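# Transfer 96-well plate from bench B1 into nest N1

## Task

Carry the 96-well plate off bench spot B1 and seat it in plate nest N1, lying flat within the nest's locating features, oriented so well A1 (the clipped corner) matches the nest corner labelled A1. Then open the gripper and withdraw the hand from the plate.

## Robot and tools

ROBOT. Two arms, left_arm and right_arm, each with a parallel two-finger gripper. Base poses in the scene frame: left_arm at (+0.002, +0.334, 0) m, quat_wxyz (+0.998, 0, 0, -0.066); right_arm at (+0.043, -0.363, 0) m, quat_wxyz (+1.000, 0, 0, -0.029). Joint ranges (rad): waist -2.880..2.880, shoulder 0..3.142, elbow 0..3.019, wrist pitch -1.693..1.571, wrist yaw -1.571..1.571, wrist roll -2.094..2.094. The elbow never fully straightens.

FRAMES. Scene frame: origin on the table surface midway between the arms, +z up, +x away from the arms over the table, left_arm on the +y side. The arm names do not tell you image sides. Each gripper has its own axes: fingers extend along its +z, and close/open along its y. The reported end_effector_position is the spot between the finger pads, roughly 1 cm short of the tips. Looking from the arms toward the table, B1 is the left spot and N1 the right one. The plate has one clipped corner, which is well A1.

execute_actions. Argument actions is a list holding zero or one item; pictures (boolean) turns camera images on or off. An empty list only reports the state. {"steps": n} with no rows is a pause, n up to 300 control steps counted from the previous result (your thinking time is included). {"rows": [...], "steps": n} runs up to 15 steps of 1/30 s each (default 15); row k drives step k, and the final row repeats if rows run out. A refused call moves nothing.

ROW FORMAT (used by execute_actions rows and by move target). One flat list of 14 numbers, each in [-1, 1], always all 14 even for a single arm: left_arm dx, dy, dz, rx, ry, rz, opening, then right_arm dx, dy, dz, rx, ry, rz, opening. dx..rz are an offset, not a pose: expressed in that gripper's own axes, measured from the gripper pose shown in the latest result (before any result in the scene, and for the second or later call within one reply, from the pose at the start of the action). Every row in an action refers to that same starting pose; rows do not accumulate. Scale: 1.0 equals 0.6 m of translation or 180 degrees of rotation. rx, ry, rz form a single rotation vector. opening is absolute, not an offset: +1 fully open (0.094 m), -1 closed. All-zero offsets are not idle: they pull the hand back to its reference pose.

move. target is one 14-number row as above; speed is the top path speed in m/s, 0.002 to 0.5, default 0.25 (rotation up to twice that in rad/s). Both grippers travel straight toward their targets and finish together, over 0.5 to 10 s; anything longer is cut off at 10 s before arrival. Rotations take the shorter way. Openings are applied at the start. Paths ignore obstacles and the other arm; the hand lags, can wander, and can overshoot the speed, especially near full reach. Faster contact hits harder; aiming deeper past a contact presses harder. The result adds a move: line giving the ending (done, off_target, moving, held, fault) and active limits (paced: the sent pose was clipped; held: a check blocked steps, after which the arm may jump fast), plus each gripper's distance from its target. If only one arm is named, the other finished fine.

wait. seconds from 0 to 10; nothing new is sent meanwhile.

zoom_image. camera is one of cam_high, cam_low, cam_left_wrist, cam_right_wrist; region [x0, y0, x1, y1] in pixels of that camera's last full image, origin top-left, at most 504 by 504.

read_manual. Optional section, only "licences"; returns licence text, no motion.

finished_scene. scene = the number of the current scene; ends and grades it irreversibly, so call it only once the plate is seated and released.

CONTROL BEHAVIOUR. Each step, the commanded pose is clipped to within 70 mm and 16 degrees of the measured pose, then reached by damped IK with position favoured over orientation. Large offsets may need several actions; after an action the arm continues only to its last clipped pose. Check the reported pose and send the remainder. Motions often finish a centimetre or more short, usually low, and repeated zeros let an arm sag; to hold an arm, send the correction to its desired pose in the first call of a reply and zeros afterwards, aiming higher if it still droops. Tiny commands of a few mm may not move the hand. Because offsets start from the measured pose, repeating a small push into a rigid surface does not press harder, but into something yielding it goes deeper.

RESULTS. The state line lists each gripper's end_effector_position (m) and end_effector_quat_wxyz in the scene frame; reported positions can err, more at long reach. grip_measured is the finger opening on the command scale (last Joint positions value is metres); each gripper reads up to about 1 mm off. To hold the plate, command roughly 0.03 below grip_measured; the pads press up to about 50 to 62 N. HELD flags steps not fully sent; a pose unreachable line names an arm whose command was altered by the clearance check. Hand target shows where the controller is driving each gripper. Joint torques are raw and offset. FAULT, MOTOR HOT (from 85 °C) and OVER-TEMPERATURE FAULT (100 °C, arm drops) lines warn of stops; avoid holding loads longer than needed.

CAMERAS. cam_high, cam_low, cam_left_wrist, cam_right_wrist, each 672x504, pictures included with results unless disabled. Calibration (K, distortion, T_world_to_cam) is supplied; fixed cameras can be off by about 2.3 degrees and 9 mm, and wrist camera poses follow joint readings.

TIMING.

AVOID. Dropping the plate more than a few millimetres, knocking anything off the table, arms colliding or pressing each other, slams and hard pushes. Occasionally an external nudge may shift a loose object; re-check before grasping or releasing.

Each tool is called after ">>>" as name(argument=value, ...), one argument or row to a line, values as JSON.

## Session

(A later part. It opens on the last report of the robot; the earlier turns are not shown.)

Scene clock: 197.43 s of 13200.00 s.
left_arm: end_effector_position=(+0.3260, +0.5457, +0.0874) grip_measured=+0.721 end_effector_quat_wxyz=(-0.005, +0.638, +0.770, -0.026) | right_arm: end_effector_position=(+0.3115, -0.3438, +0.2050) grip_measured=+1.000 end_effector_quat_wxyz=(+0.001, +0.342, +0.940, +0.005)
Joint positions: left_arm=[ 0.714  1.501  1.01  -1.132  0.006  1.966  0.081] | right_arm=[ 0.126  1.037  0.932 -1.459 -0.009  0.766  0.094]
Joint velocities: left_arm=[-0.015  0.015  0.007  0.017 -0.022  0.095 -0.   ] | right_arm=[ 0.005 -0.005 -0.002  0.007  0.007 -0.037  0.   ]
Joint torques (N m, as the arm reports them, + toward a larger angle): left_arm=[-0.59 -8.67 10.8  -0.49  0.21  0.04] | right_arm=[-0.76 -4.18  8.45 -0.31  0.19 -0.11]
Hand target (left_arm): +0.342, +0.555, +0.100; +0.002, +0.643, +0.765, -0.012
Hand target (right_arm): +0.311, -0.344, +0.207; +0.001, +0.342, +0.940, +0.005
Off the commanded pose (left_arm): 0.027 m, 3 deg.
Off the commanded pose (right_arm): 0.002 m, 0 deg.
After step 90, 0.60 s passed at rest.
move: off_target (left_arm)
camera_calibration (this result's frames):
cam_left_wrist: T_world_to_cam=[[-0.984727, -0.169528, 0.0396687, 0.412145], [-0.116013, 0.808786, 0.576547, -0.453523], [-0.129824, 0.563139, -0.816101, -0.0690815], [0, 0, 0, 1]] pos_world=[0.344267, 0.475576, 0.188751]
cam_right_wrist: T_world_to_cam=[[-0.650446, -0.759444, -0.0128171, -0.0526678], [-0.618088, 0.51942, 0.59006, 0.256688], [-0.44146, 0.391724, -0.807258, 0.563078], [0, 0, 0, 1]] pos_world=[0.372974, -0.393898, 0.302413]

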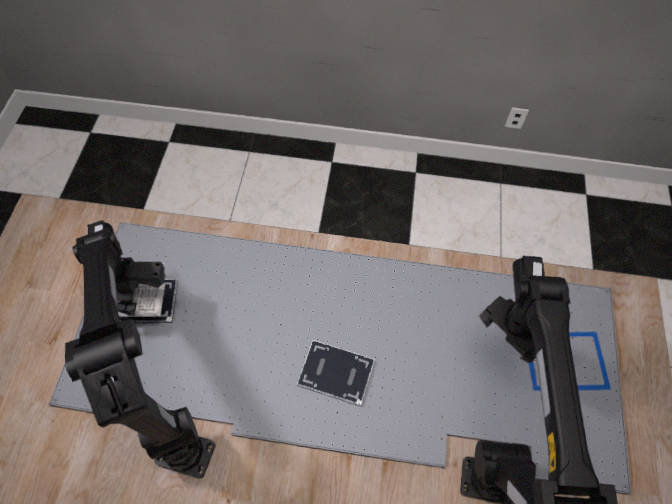

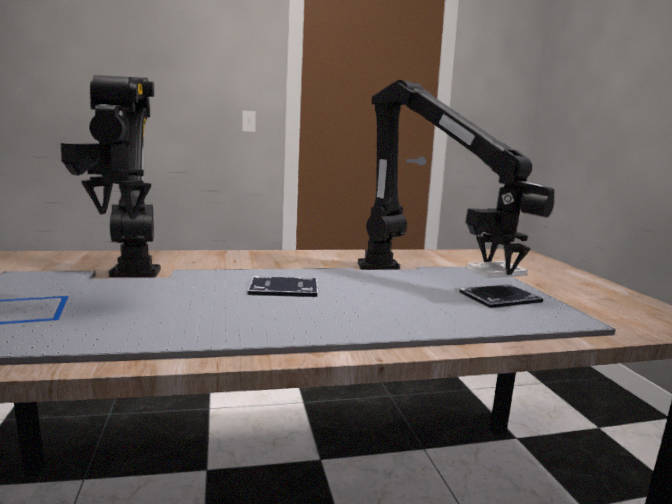

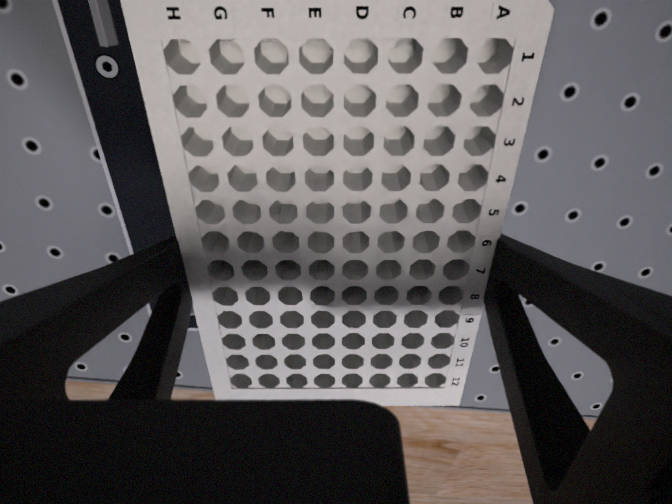

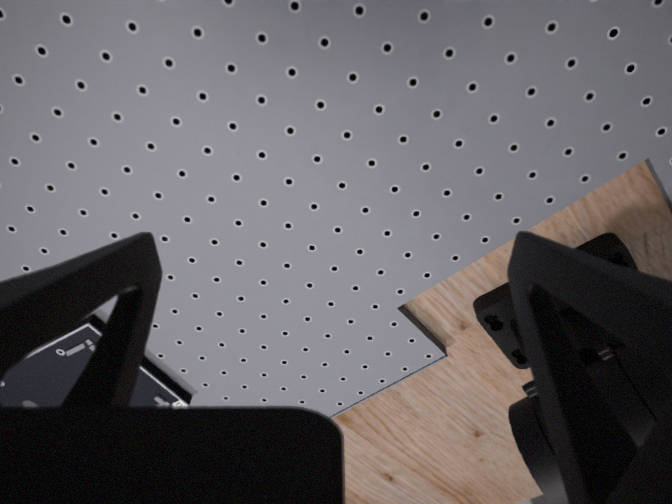

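>>> move(
  target=[0.0215,0.0253,0.0607,-0.0148,0.0081,0.004,0.69, 0,0,-0.003,0,0,0,1],
  speed=0.04,
)

Scene clock: 205.87 s of 13200.00 s.
left_arm: end_effector_position=(+0.3402, +0.5569, +0.0555) grip_measured=+0.721 end_effector_quat_wxyz=(+0.003, +0.642, +0.767, +0.002) | right_arm: end_effector_position=(+0.3115, -0.3438, +0.2050) grip_measured=+1.000 end_effector_quat_wxyz=(+0.001, +0.342, +0.940, +0.005)
Joint positions: left_arm=[ 0.718  1.557  0.978 -0.988  0.005  1.979  0.081] | right_arm=[ 0.126  1.037  0.932 -1.459 -0.009  0.766  0.094]
Joint velocities: left_arm=[-0.005 -0.005 -0.012  0.017 -0.051 -0.022  0.   ] | right_arm=[ 0.005 -0.005 -0.012 -0.022  0.022 -0.051  0.   ]
Joint torques (N m, as the arm reports them, + toward a larger angle): left_arm=[ 0.2  -8.98  6.44  0.26 -0.15  0.02] | right_arm=[-0.81 -4.17  8.44 -0.32  0.19 -0.11]
Hand target (left_arm): +0.338, +0.560, +0.050; +0.001, +0.643, +0.766, +0.000
Hand target (right_arm): +0.311, -0.344, +0.207; +0.001, +0.342, +0.940, +0.005
Off the commanded pose (left_arm): 0.007 m, 0 deg.
Off the commanded pose (right_arm): 0.002 m, 0 deg.
After step 90, 4.10 s passed at rest.
move: done
camera_calibration (this result's frames):
cam_left_wrist: T_world_to_cam=[[-0.986952, -0.160546, -0.0123165, 0.427948], [-0.136198, 0.791572, 0.595704, -0.42719], [-0.0858883, 0.589608, -0.80311, -0.13005], [0, 0, 0, 1]] pos_world=[0.353012, 0.483536, 0.155305]
cam_right_wrist: T_world_to_cam=[[-0.650446, -0.759444, -0.0128171, -0.0526678], [-0.618088, 0.51942, 0.59006, 0.256688], [-0.44146, 0.391724, -0.807258, 0.563078], [0, 0, 0, 1]] pos_world=[0.372974, -0.393898, 0.302413]

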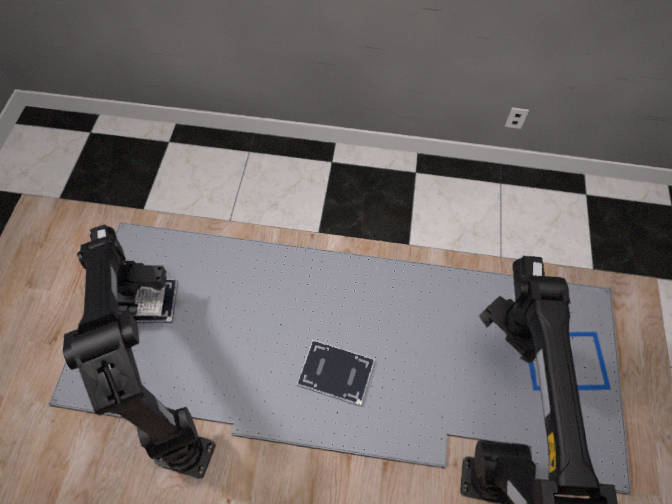

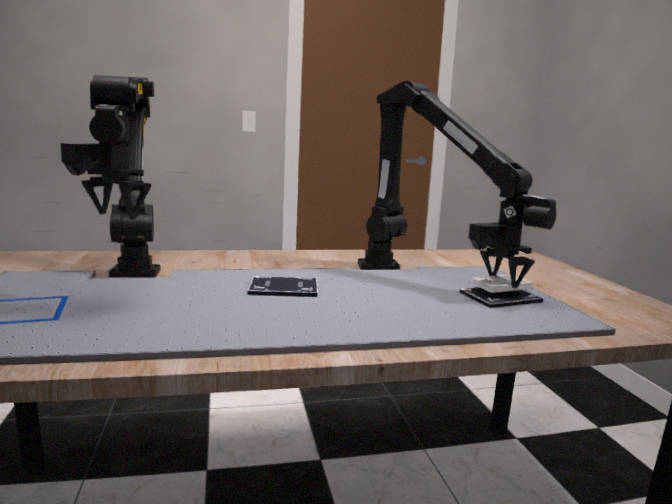

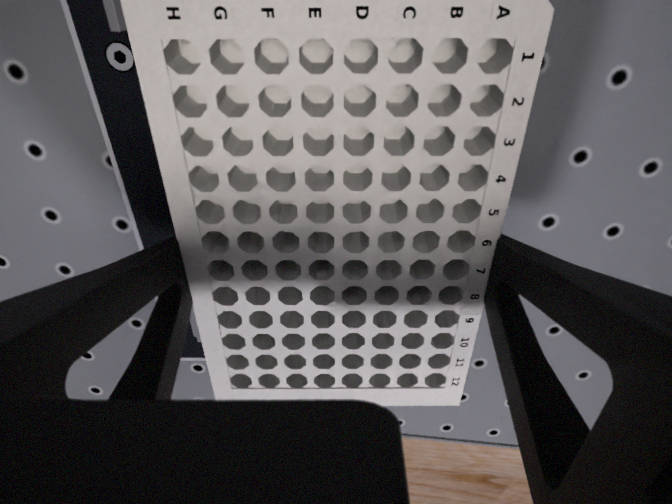

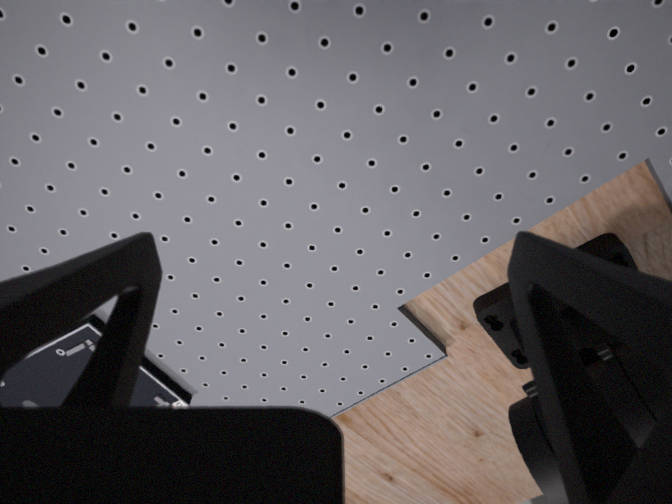

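>>> move(
  target=[-0.0047,0.0203,0.015,0,0,0,0.69, 0,0,-0.003,0,0,0,1],
  speed=0.02,
)

Scene clock: 218.73 s of 13200.00 s.
left_arm: end_effector_position=(+0.3426, +0.5532, +0.0454) grip_measured=+0.721 end_effector_quat_wxyz=(+0.001, +0.643, +0.766, -0.007) | right_arm: end_effector_position=(+0.3115, -0.3438, +0.2050) grip_measured=+1.000 end_effector_quat_wxyz=(+0.001, +0.342, +0.940, +0.005)
Joint positions: left_arm=[ 0.707  1.583  0.978 -0.979  0.005  1.971  0.081] | right_arm=[ 0.126  1.037  0.932 -1.459 -0.009  0.766  0.094]
Joint velocities: left_arm=[-0.015  0.024  0.002  0.012  0.007 -0.007  0.001] | right_arm=[-0.005 -0.005  0.002  0.002  0.022  0.022  0.   ]
Joint torques (N m, as the arm reports them, + toward a larger angle): left_arm=[-1.05 -9.02  8.05  0.23  0.01 -0.12] | right_arm=[-0.79 -4.12  8.44 -0.31  0.19 -0.12]
Hand target (left_arm): +0.353, +0.556, +0.047; +0.003, +0.642, +0.767, +0.002
Hand target (right_arm): +0.311, -0.344, +0.207; +0.001, +0.342, +0.940, +0.005
Off the commanded pose (left_arm): 0.011 m, 1 deg.
Off the commanded pose (right_arm): 0.002 m, 0 deg.
After step 90, 8.83 s passed at rest.
move: off_target (left_arm)
camera_calibration (this result's frames):
cam_left_wrist: T_world_to_cam=[[-0.987439, -0.15795, 0.00410943, 0.427578], [-0.125152, 0.797743, 0.589867, -0.42478], [-0.0964477, 0.581943, -0.80749, -0.127671], [0, 0, 0, 1]] pos_world=[0.356731, 0.480698, 0.145714]
cam_right_wrist: T_world_to_cam=[[-0.650446, -0.759444, -0.0128171, -0.0526678], [-0.618088, 0.51942, 0.59006, 0.256688], [-0.44146, 0.391724, -0.807258, 0.563078], [0, 0, 0, 1]] pos_world=[0.372974, -0.393898, 0.302413]

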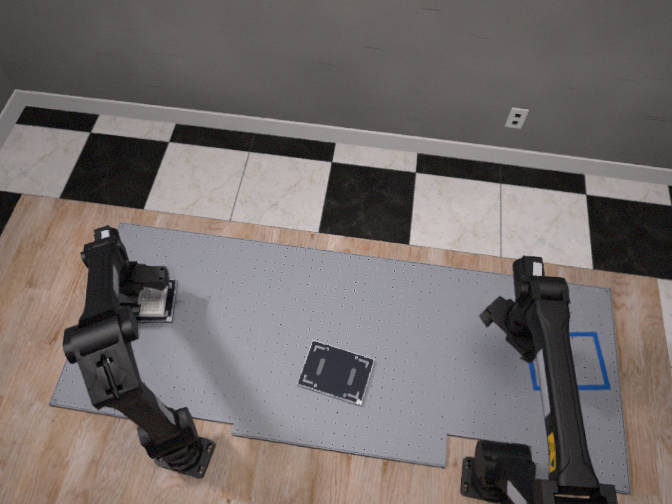

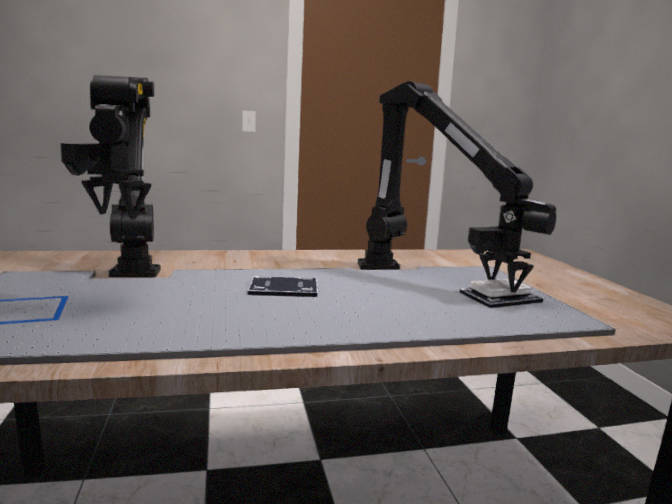

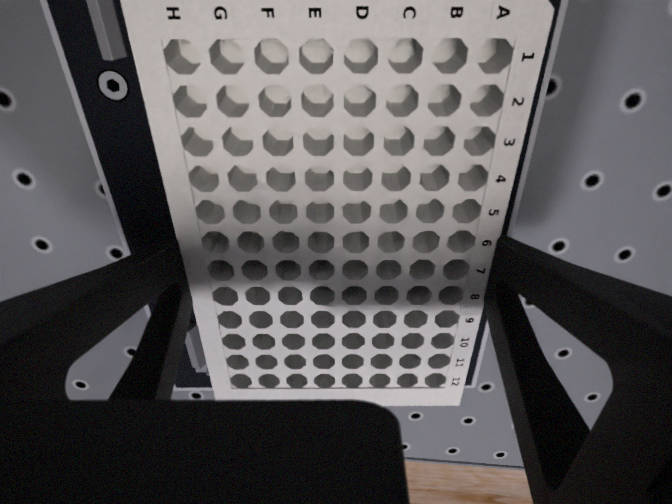

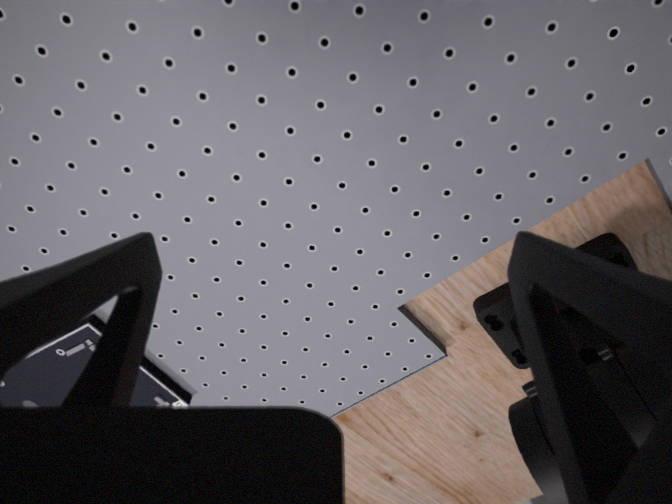

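>>> move(
  target=[0.018,0.043,-0.067,-0.015,0.006,-0.0125,0.69, 0,0,-0.003,0,0,0,1],
  speed=0.03,
)

Scene clock: 231.47 s of 13200.00 s.
left_arm: end_effector_position=(+0.3485, +0.5569, +0.0625) grip_measured=+0.721 end_effector_quat_wxyz=(-0.000, +0.632, +0.775, -0.010) | right_arm: end_effector_position=(+0.3115, -0.3438, +0.2050) grip_measured=+1.000 end_effector_quat_wxyz=(+0.001, +0.342, +0.940, +0.005)
Joint positions: left_arm=[ 0.707  1.576  1.023 -1.036  0.005  1.942  0.081] | right_arm=[ 0.126  1.037  0.932 -1.459 -0.009  0.766  0.094]
Joint velocities: left_arm=[-0.005 -0.015  0.007 -0.002  0.022 -0.007 -0.   ] | right_arm=[-0.015 -0.005  0.012 -0.007  0.022 -0.051  0.   ]
Joint torques (N m, as the arm reports them, + toward a larger angle): left_arm=[ -0.44 -11.52  10.62  -0.52   0.06  -0.15] | right_arm=[-0.8  -4.13  8.47 -0.28  0.18 -0.12]
Hand target (left_arm): +0.365, +0.568, +0.086; +0.009, +0.628, +0.778, +0.017
Hand target (right_arm): +0.311, -0.344, +0.207; +0.001, +0.342, +0.940, +0.005
Off the commanded pose (left_arm): 0.031 m, 3 deg.
Off the commanded pose (right_arm): 0.002 m, 0 deg.
After step 90, 7.80 s passed at rest.
move: off_target (left_arm)
camera_calibration (this result's frames):
cam_left_wrist: T_world_to_cam=[[-0.982413, -0.186486, 0.00934568, 0.447659], [-0.14538, 0.795357, 0.588448, -0.428675], [-0.11717, 0.57674, -0.808481, -0.105311], [0, 0, 0, 1]] pos_world=[0.365126, 0.485169, 0.162927]
cam_right_wrist: T_world_to_cam=[[-0.650446, -0.759444, -0.0128171, -0.0526678], [-0.618088, 0.51942, 0.59006, 0.256688], [-0.44146, 0.391724, -0.807258, 0.563078], [0, 0, 0, 1]] pos_world=[0.372974, -0.393898, 0.302413]

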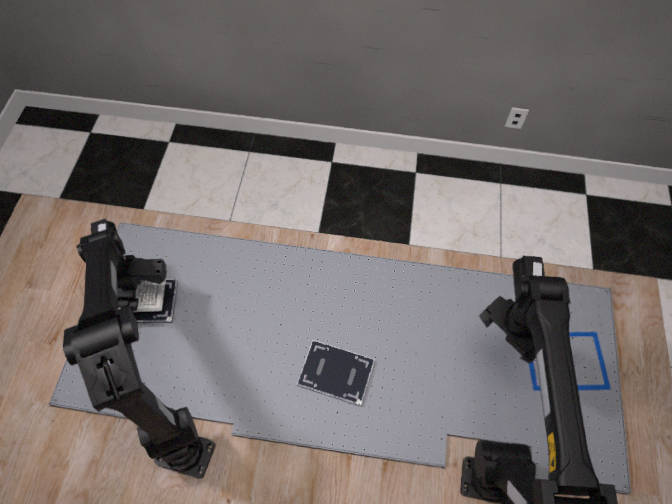

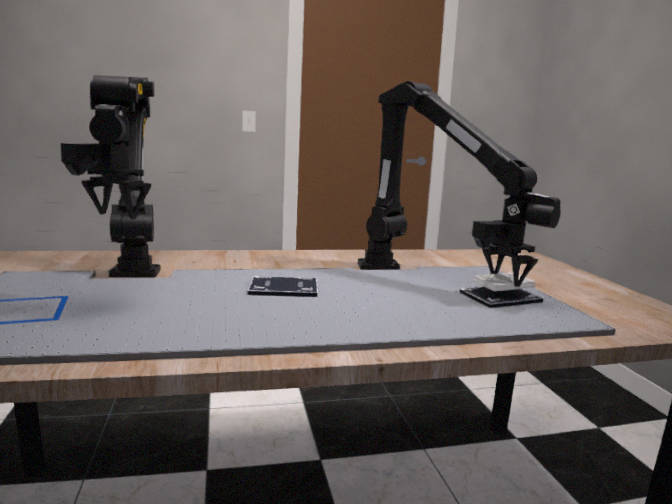

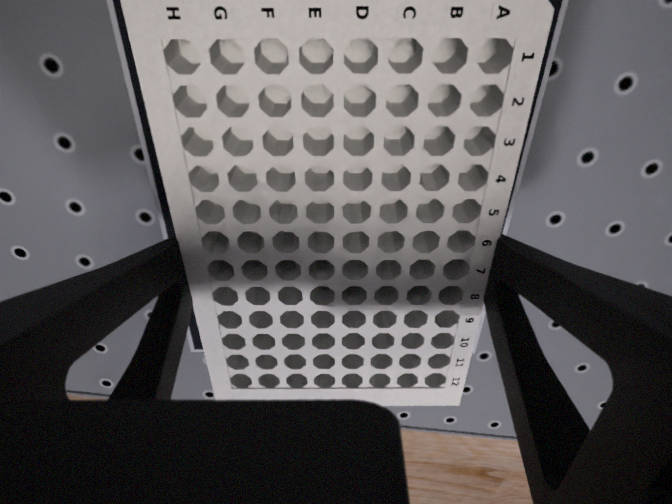

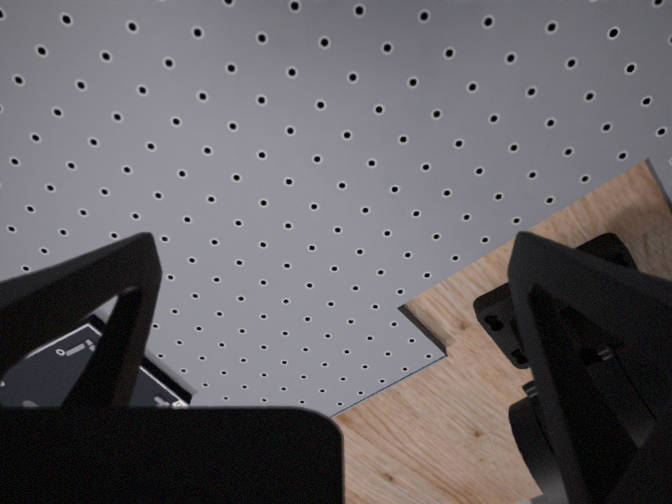

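>>> move(
  target=[0.0005,0.0006,0.037,-0.005,0.004,0,0.69, 0,0,-0.003,0,0,0,1],
  speed=0.02,
)

Scene clock: 235.27 s of 13200.00 s.
left_arm: end_effector_position=(+0.3492, +0.5577, +0.0464) grip_measured=+0.721 end_effector_quat_wxyz=(+0.003, +0.632, +0.775, +0.003) | right_arm: end_effector_position=(+0.3115, -0.3438, +0.2050) grip_measured=+1.000 end_effector_quat_wxyz=(+0.001, +0.342, +0.940, +0.005)
Joint positions: left_arm=[ 0.707  1.589  0.989 -0.964  0.004  1.942  0.081] | right_arm=[ 0.126  1.037  0.932 -1.459 -0.009  0.766  0.094]
Joint velocities: left_arm=[-0.005 -0.015  0.012  0.007  0.022 -0.037 -0.   ] | right_arm=[-0.005 -0.005 -0.007  0.002  0.007 -0.066  0.   ]
Joint torques (N m, as the arm reports them, + toward a larger angle): left_arm=[-0.71 -9.31  6.37  0.21 -0.16 -0.07] | right_arm=[-0.74 -4.11  8.46 -0.3   0.19 -0.11]
Hand target (left_arm): +0.349, +0.557, +0.040; -0.000, +0.632, +0.775, +0.000
Hand target (right_arm): +0.311, -0.344, +0.207; +0.001, +0.342, +0.940, +0.005
Off the commanded pose (left_arm): 0.006 m, 0 deg.
Off the commanded pose (right_arm): 0.002 m, 0 deg.
move: done
camera_calibration (this result's frames):
cam_left_wrist: T_world_to_cam=[[-0.982307, -0.186824, -0.0130423, 0.449834], [-0.157522, 0.786555, 0.597091, -0.41096], [-0.101293, 0.588581, -0.802068, -0.131134], [0, 0, 0, 1]] pos_world=[0.363856, 0.484466, 0.146069]
cam_right_wrist: T_world_to_cam=[[-0.650446, -0.759444, -0.0128171, -0.0526678], [-0.618088, 0.51942, 0.59006, 0.256688], [-0.44146, 0.391724, -0.807258, 0.563078], [0, 0, 0, 1]] pos_world=[0.372974, -0.393898, 0.302413]

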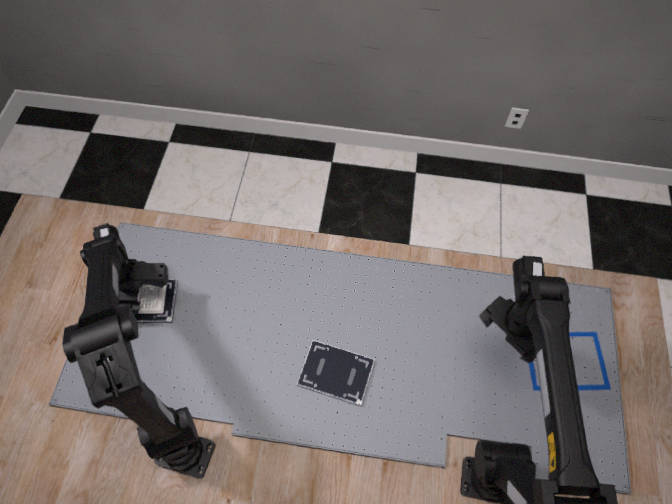

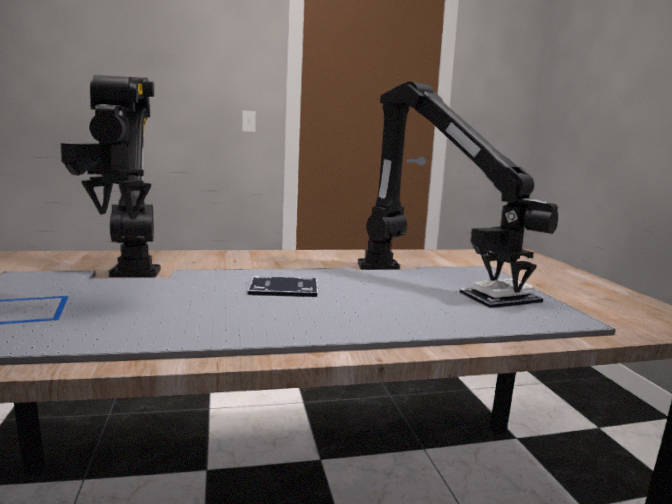

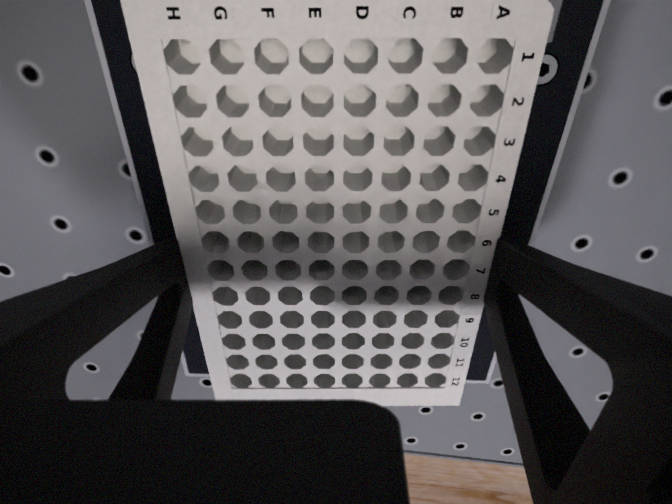

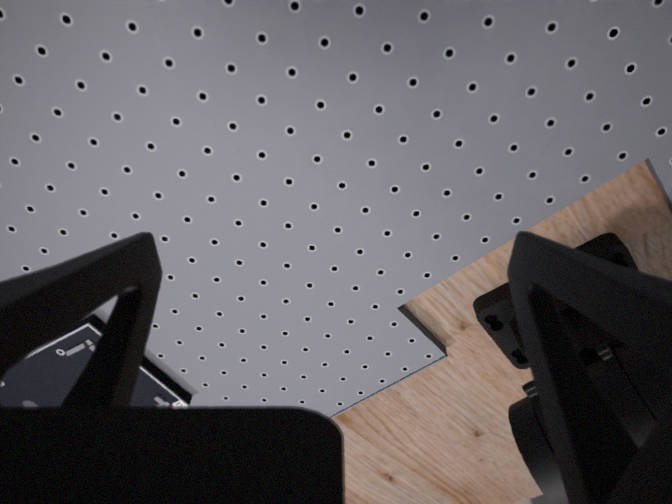

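>>> zoom_image(
  camera="cam_left_wrist",
  region=[140, 220, 540, 420],
)

>>> zoom_image(
  camera="cam_left_wrist",
  region=[80, 0, 584, 250],
)

>>> zoom_image(
  camera="cam_low",
  region=[440, 250, 560, 320],
)

Region (140, 220, 540, 420) of cam_left_wrist's 672x504 image, scaled by 1.260, with more detail than that image has.

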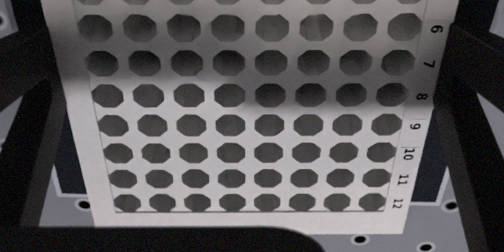

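Region (80, 0, 584, 250) of cam_left_wrist's 672x504 image, scaled by 1.000; it fills the top 250 rows of this view, and the rest is white.

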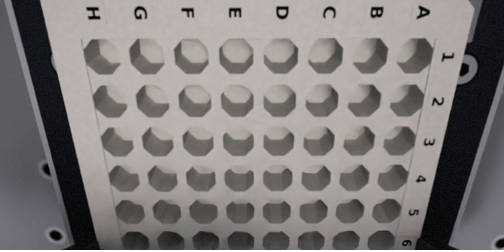

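Region (440, 250, 560, 320) of cam_low's 672x504 image, scaled by 4.200, with more detail than that image has; it fills the top 294 rows of this view, and the rest is white.

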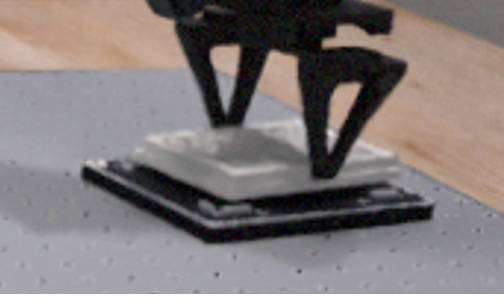

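>>> zoom_image(
  camera="cam_high",
  region=[280, 330, 400, 410],
)

>>> zoom_image(
  camera="cam_high",
  region=[90, 260, 210, 340],
)

Region (280, 330, 400, 410) of cam_high's 672x504 image, scaled by 4.200, with more detail than that image has.

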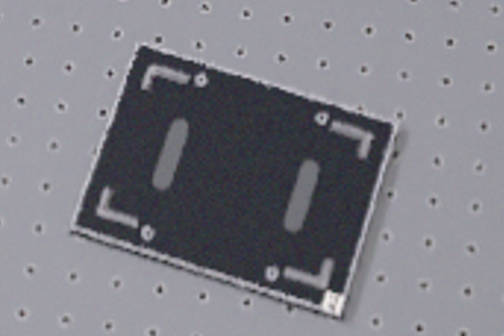

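Region (90, 260, 210, 340) of cam_high's 672x504 image, scaled by 4.200, with more detail than that image has.

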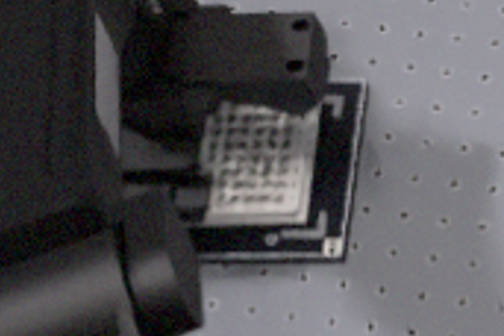

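>>> move(
  target=[-0.0112,0.0007,0.005,0.003,0,0.004,0.69, 0,0,-0.003,0,0,0,1],
  speed=0.01,
)

Scene clock: 270.13 s of 13200.00 s.
left_arm: end_effector_position=(+0.3514, +0.5542, +0.0464) grip_measured=+0.721 end_effector_quat_wxyz=(+0.003, +0.635, +0.772, +0.002) | right_arm: end_effector_position=(+0.3115, -0.3438, +0.2050) grip_measured=+1.000 end_effector_quat_wxyz=(+0.001, +0.342, +0.940, +0.005)
Joint positions: left_arm=[ 0.697  1.589  0.989 -0.964  0.004  1.942  0.081] | right_arm=[ 0.126  1.037  0.932 -1.459 -0.009  0.766  0.094]
Joint velocities: left_arm=[ 0.005 -0.005 -0.002 -0.002  0.007 -0.066 -0.001] | right_arm=[-0.005  0.015  0.002 -0.002 -0.037 -0.081  0.   ]
Joint torques (N m, as the arm reports them, + toward a larger angle): left_arm=[-1.09 -9.79  6.52 -0.12 -0.14 -0.09] | right_arm=[-0.79 -4.16  8.43 -0.33  0.18 -0.11]
Hand target (left_arm): +0.351, +0.551, +0.043; -0.000, +0.637, +0.771, -0.001
Hand target (right_arm): +0.311, -0.344, +0.207; +0.001, +0.342, +0.940, +0.005
Off the commanded pose (left_arm): 0.004 m, 1 deg.
Off the commanded pose (right_arm): 0.002 m, 0 deg.
After step 90, 30.87 s passed at rest.
move: done
camera_calibration (this result's frames):
cam_left_wrist: T_world_to_cam=[[-0.984111, -0.177073, -0.0130423, 0.446579], [-0.149713, 0.788079, 0.597091, -0.411481], [-0.09545, 0.589557, -0.802068, -0.131469], [0, 0, 0, 1]] pos_world=[0.36533, 0.480865, 0.146069]
cam_right_wrist: T_world_to_cam=[[-0.650446, -0.759444, -0.0128171, -0.0526678], [-0.618088, 0.51942, 0.59006, 0.256688], [-0.44146, 0.391724, -0.807258, 0.563078], [0, 0, 0, 1]] pos_world=[0.372974, -0.393898, 0.302413]

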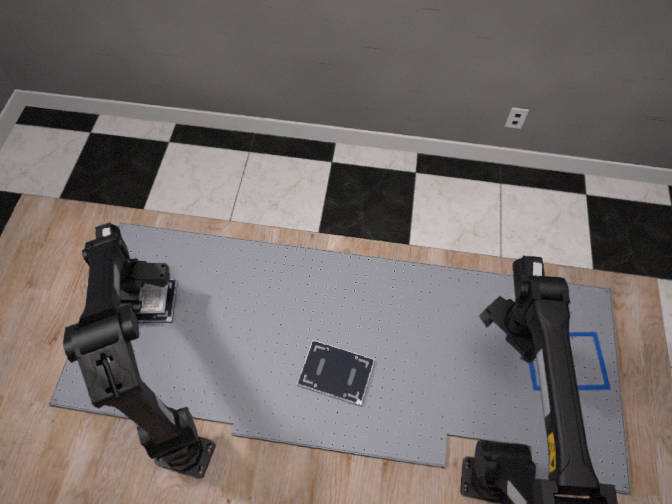

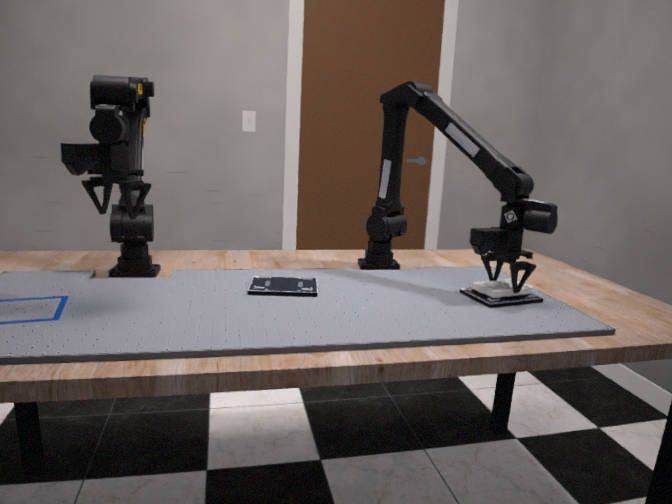

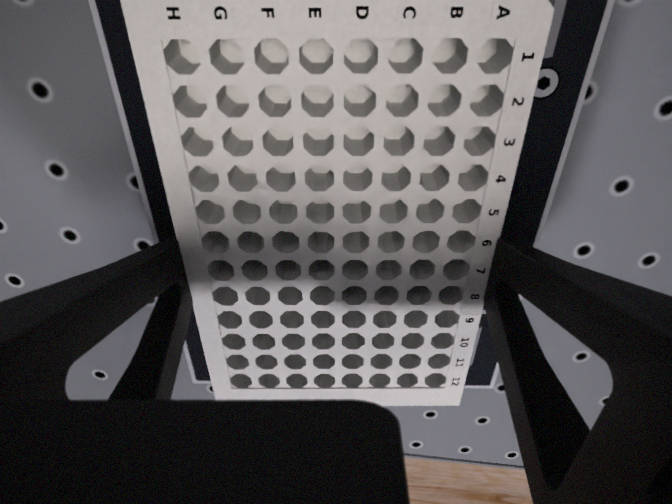

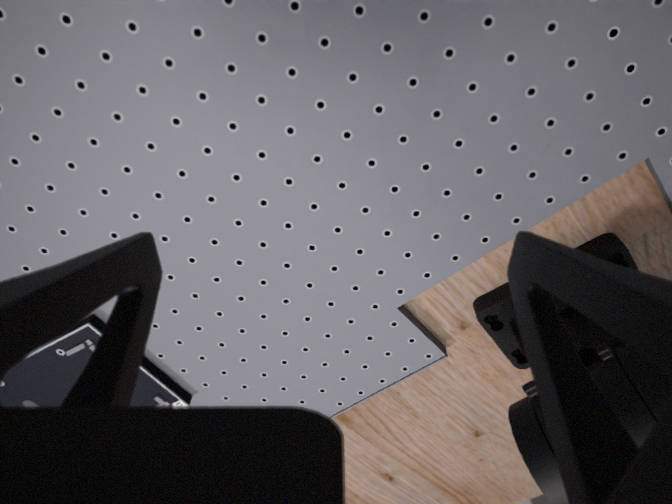

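>>> move(
  target=[-0.0028,-0.007,0.008,0.002,0,0,0.69, 0,0,-0.003,0,0,0,1],
  speed=0.01,
)

Scene clock: 274.87 s of 13200.00 s.
left_arm: end_effector_position=(+0.3479, +0.5521, +0.0436) grip_measured=+0.721 end_effector_quat_wxyz=(+0.001, +0.635, +0.772, -0.002) | right_arm: end_effector_position=(+0.3115, -0.3438, +0.2050) grip_measured=+1.000 end_effector_quat_wxyz=(+0.001, +0.342, +0.940, +0.005)
Joint positions: left_arm=[ 0.697  1.589  0.98  -0.964  0.004  1.942  0.081] | right_arm=[ 0.126  1.037  0.932 -1.459 -0.009  0.766  0.094]
Joint velocities: left_arm=[-0.005 -0.015 -0.022  0.007  0.037  0.022 -0.001] | right_arm=[-0.015 -0.015 -0.012  0.007 -0.095  0.051  0.   ]
Joint torques (N m, as the arm reports them, + toward a larger angle): left_arm=[ -0.56 -10.14   6.24   0.2   -0.08  -0.06] | right_arm=[-0.73 -4.16  8.46 -0.31  0.19 -0.11]
Hand target (left_arm): +0.348, +0.552, +0.042; +0.001, +0.635, +0.772, +0.000
Hand target (right_arm): +0.311, -0.344, +0.207; +0.001, +0.342, +0.940, +0.005
Off the commanded pose (left_arm): 0.002 m, 0 deg.
Off the commanded pose (right_arm): 0.002 m, 0 deg.
After step 90, 0.87 s passed at rest.
move: done
camera_calibration (this result's frames):
cam_left_wrist: T_world_to_cam=[[-0.984178, -0.177115, -0.00491558, 0.442472], [-0.145297, 0.790875, 0.594479, -0.411601], [-0.101403, 0.585787, -0.804096, -0.128489], [0, 0, 0, 1]] pos_world=[0.362638, 0.47916, 0.143546]
cam_right_wrist: T_world_to_cam=[[-0.650446, -0.759444, -0.0128171, -0.0526678], [-0.618088, 0.51942, 0.59006, 0.256688], [-0.44146, 0.391724, -0.807258, 0.563078], [0, 0, 0, 1]] pos_world=[0.372974, -0.393898, 0.302413]

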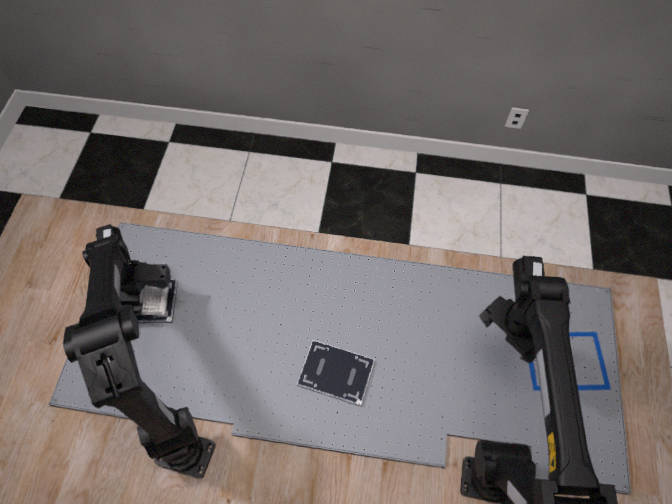

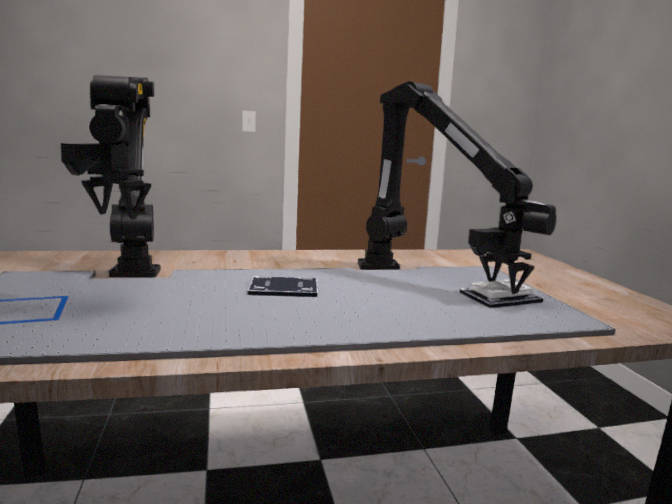

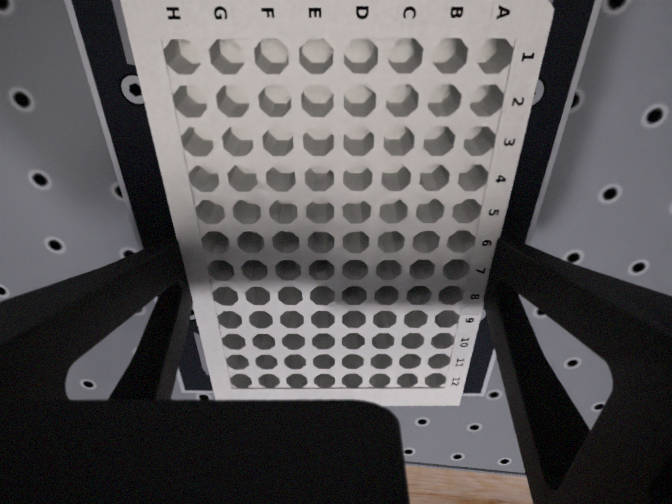

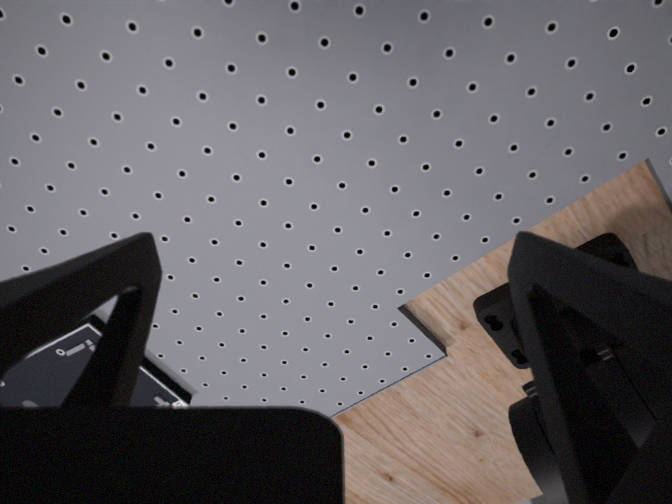

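>>> move(
  target=[0.0006,0.0016,0.013,-0.002,0.001,0,0.69, 0,0,-0.003,0,0,0,1],
  speed=0.006,
)

Scene clock: 280.90 s of 13200.00 s.
left_arm: end_effector_position=(+0.3497, +0.5532, +0.0421) grip_measured=+0.721 end_effector_quat_wxyz=(+0.004, +0.635, +0.772, +0.004) | right_arm: end_effector_position=(+0.3115, -0.3438, +0.2050) grip_measured=+1.000 end_effector_quat_wxyz=(+0.001, +0.342, +0.940, +0.005)
Joint positions: left_arm=[ 0.697  1.589  0.975 -0.946  0.004  1.942  0.081] | right_arm=[ 0.126  1.037  0.932 -1.459 -0.009  0.766  0.094]
Joint velocities: left_arm=[ 0.005 -0.005  0.002 -0.007 -0.066 -0.007 -0.001] | right_arm=[-0.005 -0.005  0.007 -0.007  0.022 -0.022  0.   ]
Joint torques (N m, as the arm reports them, + toward a larger angle): left_arm=[-0.49 -9.28  6.26  0.29 -0.01 -0.05] | right_arm=[-0.8  -4.2   8.47 -0.29  0.18 -0.11]
Hand target (left_arm): +0.349, +0.553, +0.036; +0.002, +0.635, +0.772, +0.002
Hand target (right_arm): +0.311, -0.344, +0.207; +0.001, +0.342, +0.940, +0.005
Off the commanded pose (left_arm): 0.006 m, 0 deg.
Off the commanded pose (right_arm): 0.002 m, 0 deg.
After step 90, 1.47 s passed at rest.
move: done
camera_calibration (this result's frames):
cam_left_wrist: T_world_to_cam=[[-0.984058, -0.177039, -0.0169287, 0.444834], [-0.151832, 0.786737, 0.598324, -0.406904], [-0.0926081, 0.591356, -0.801076, -0.136489], [0, 0, 0, 1]] pos_world=[0.363321, 0.479593, 0.141652]
cam_right_wrist: T_world_to_cam=[[-0.650446, -0.759444, -0.0128171, -0.0526678], [-0.618088, 0.51942, 0.59006, 0.256688], [-0.44146, 0.391724, -0.807258, 0.563078], [0, 0, 0, 1]] pos_world=[0.372974, -0.393898, 0.302413]

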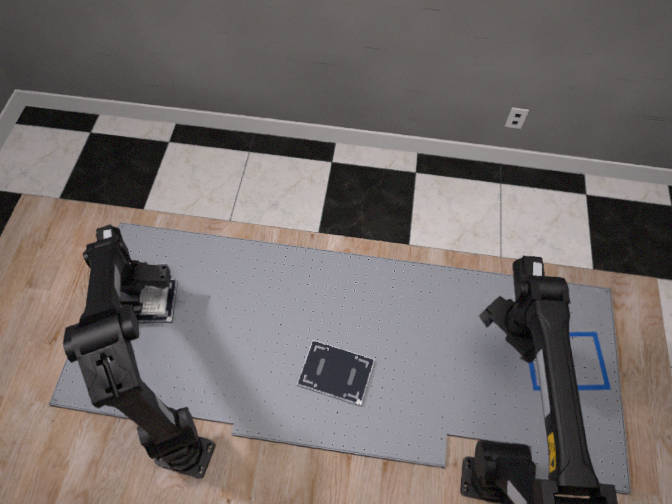

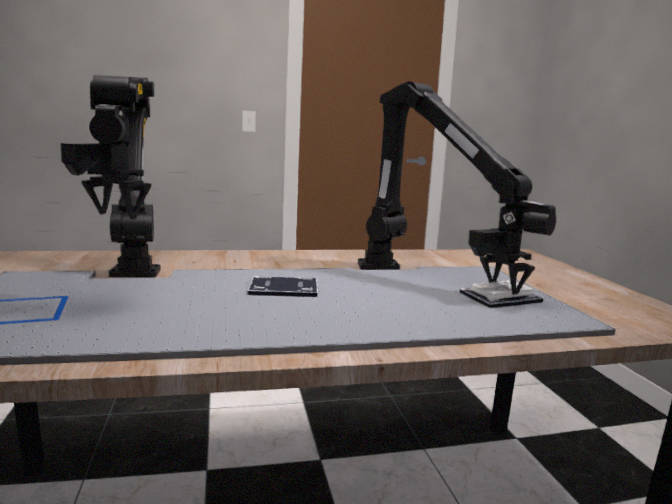

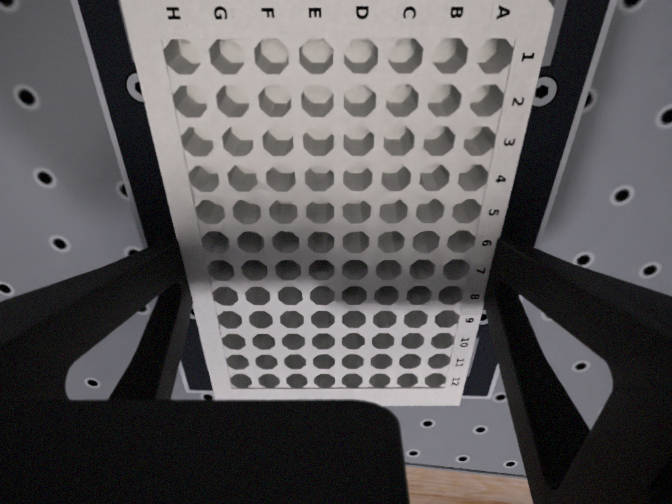

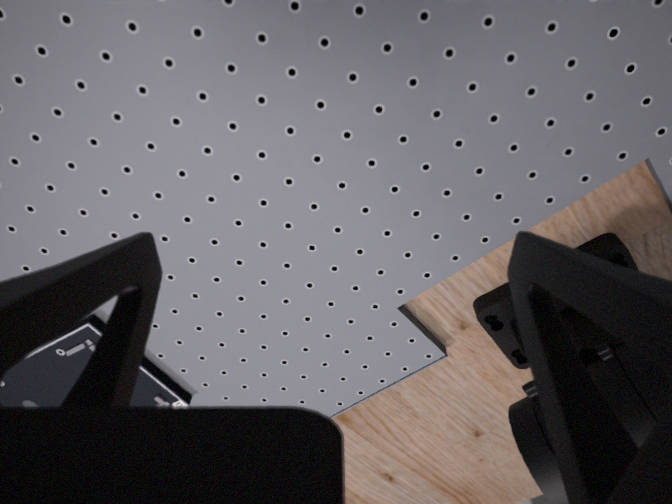

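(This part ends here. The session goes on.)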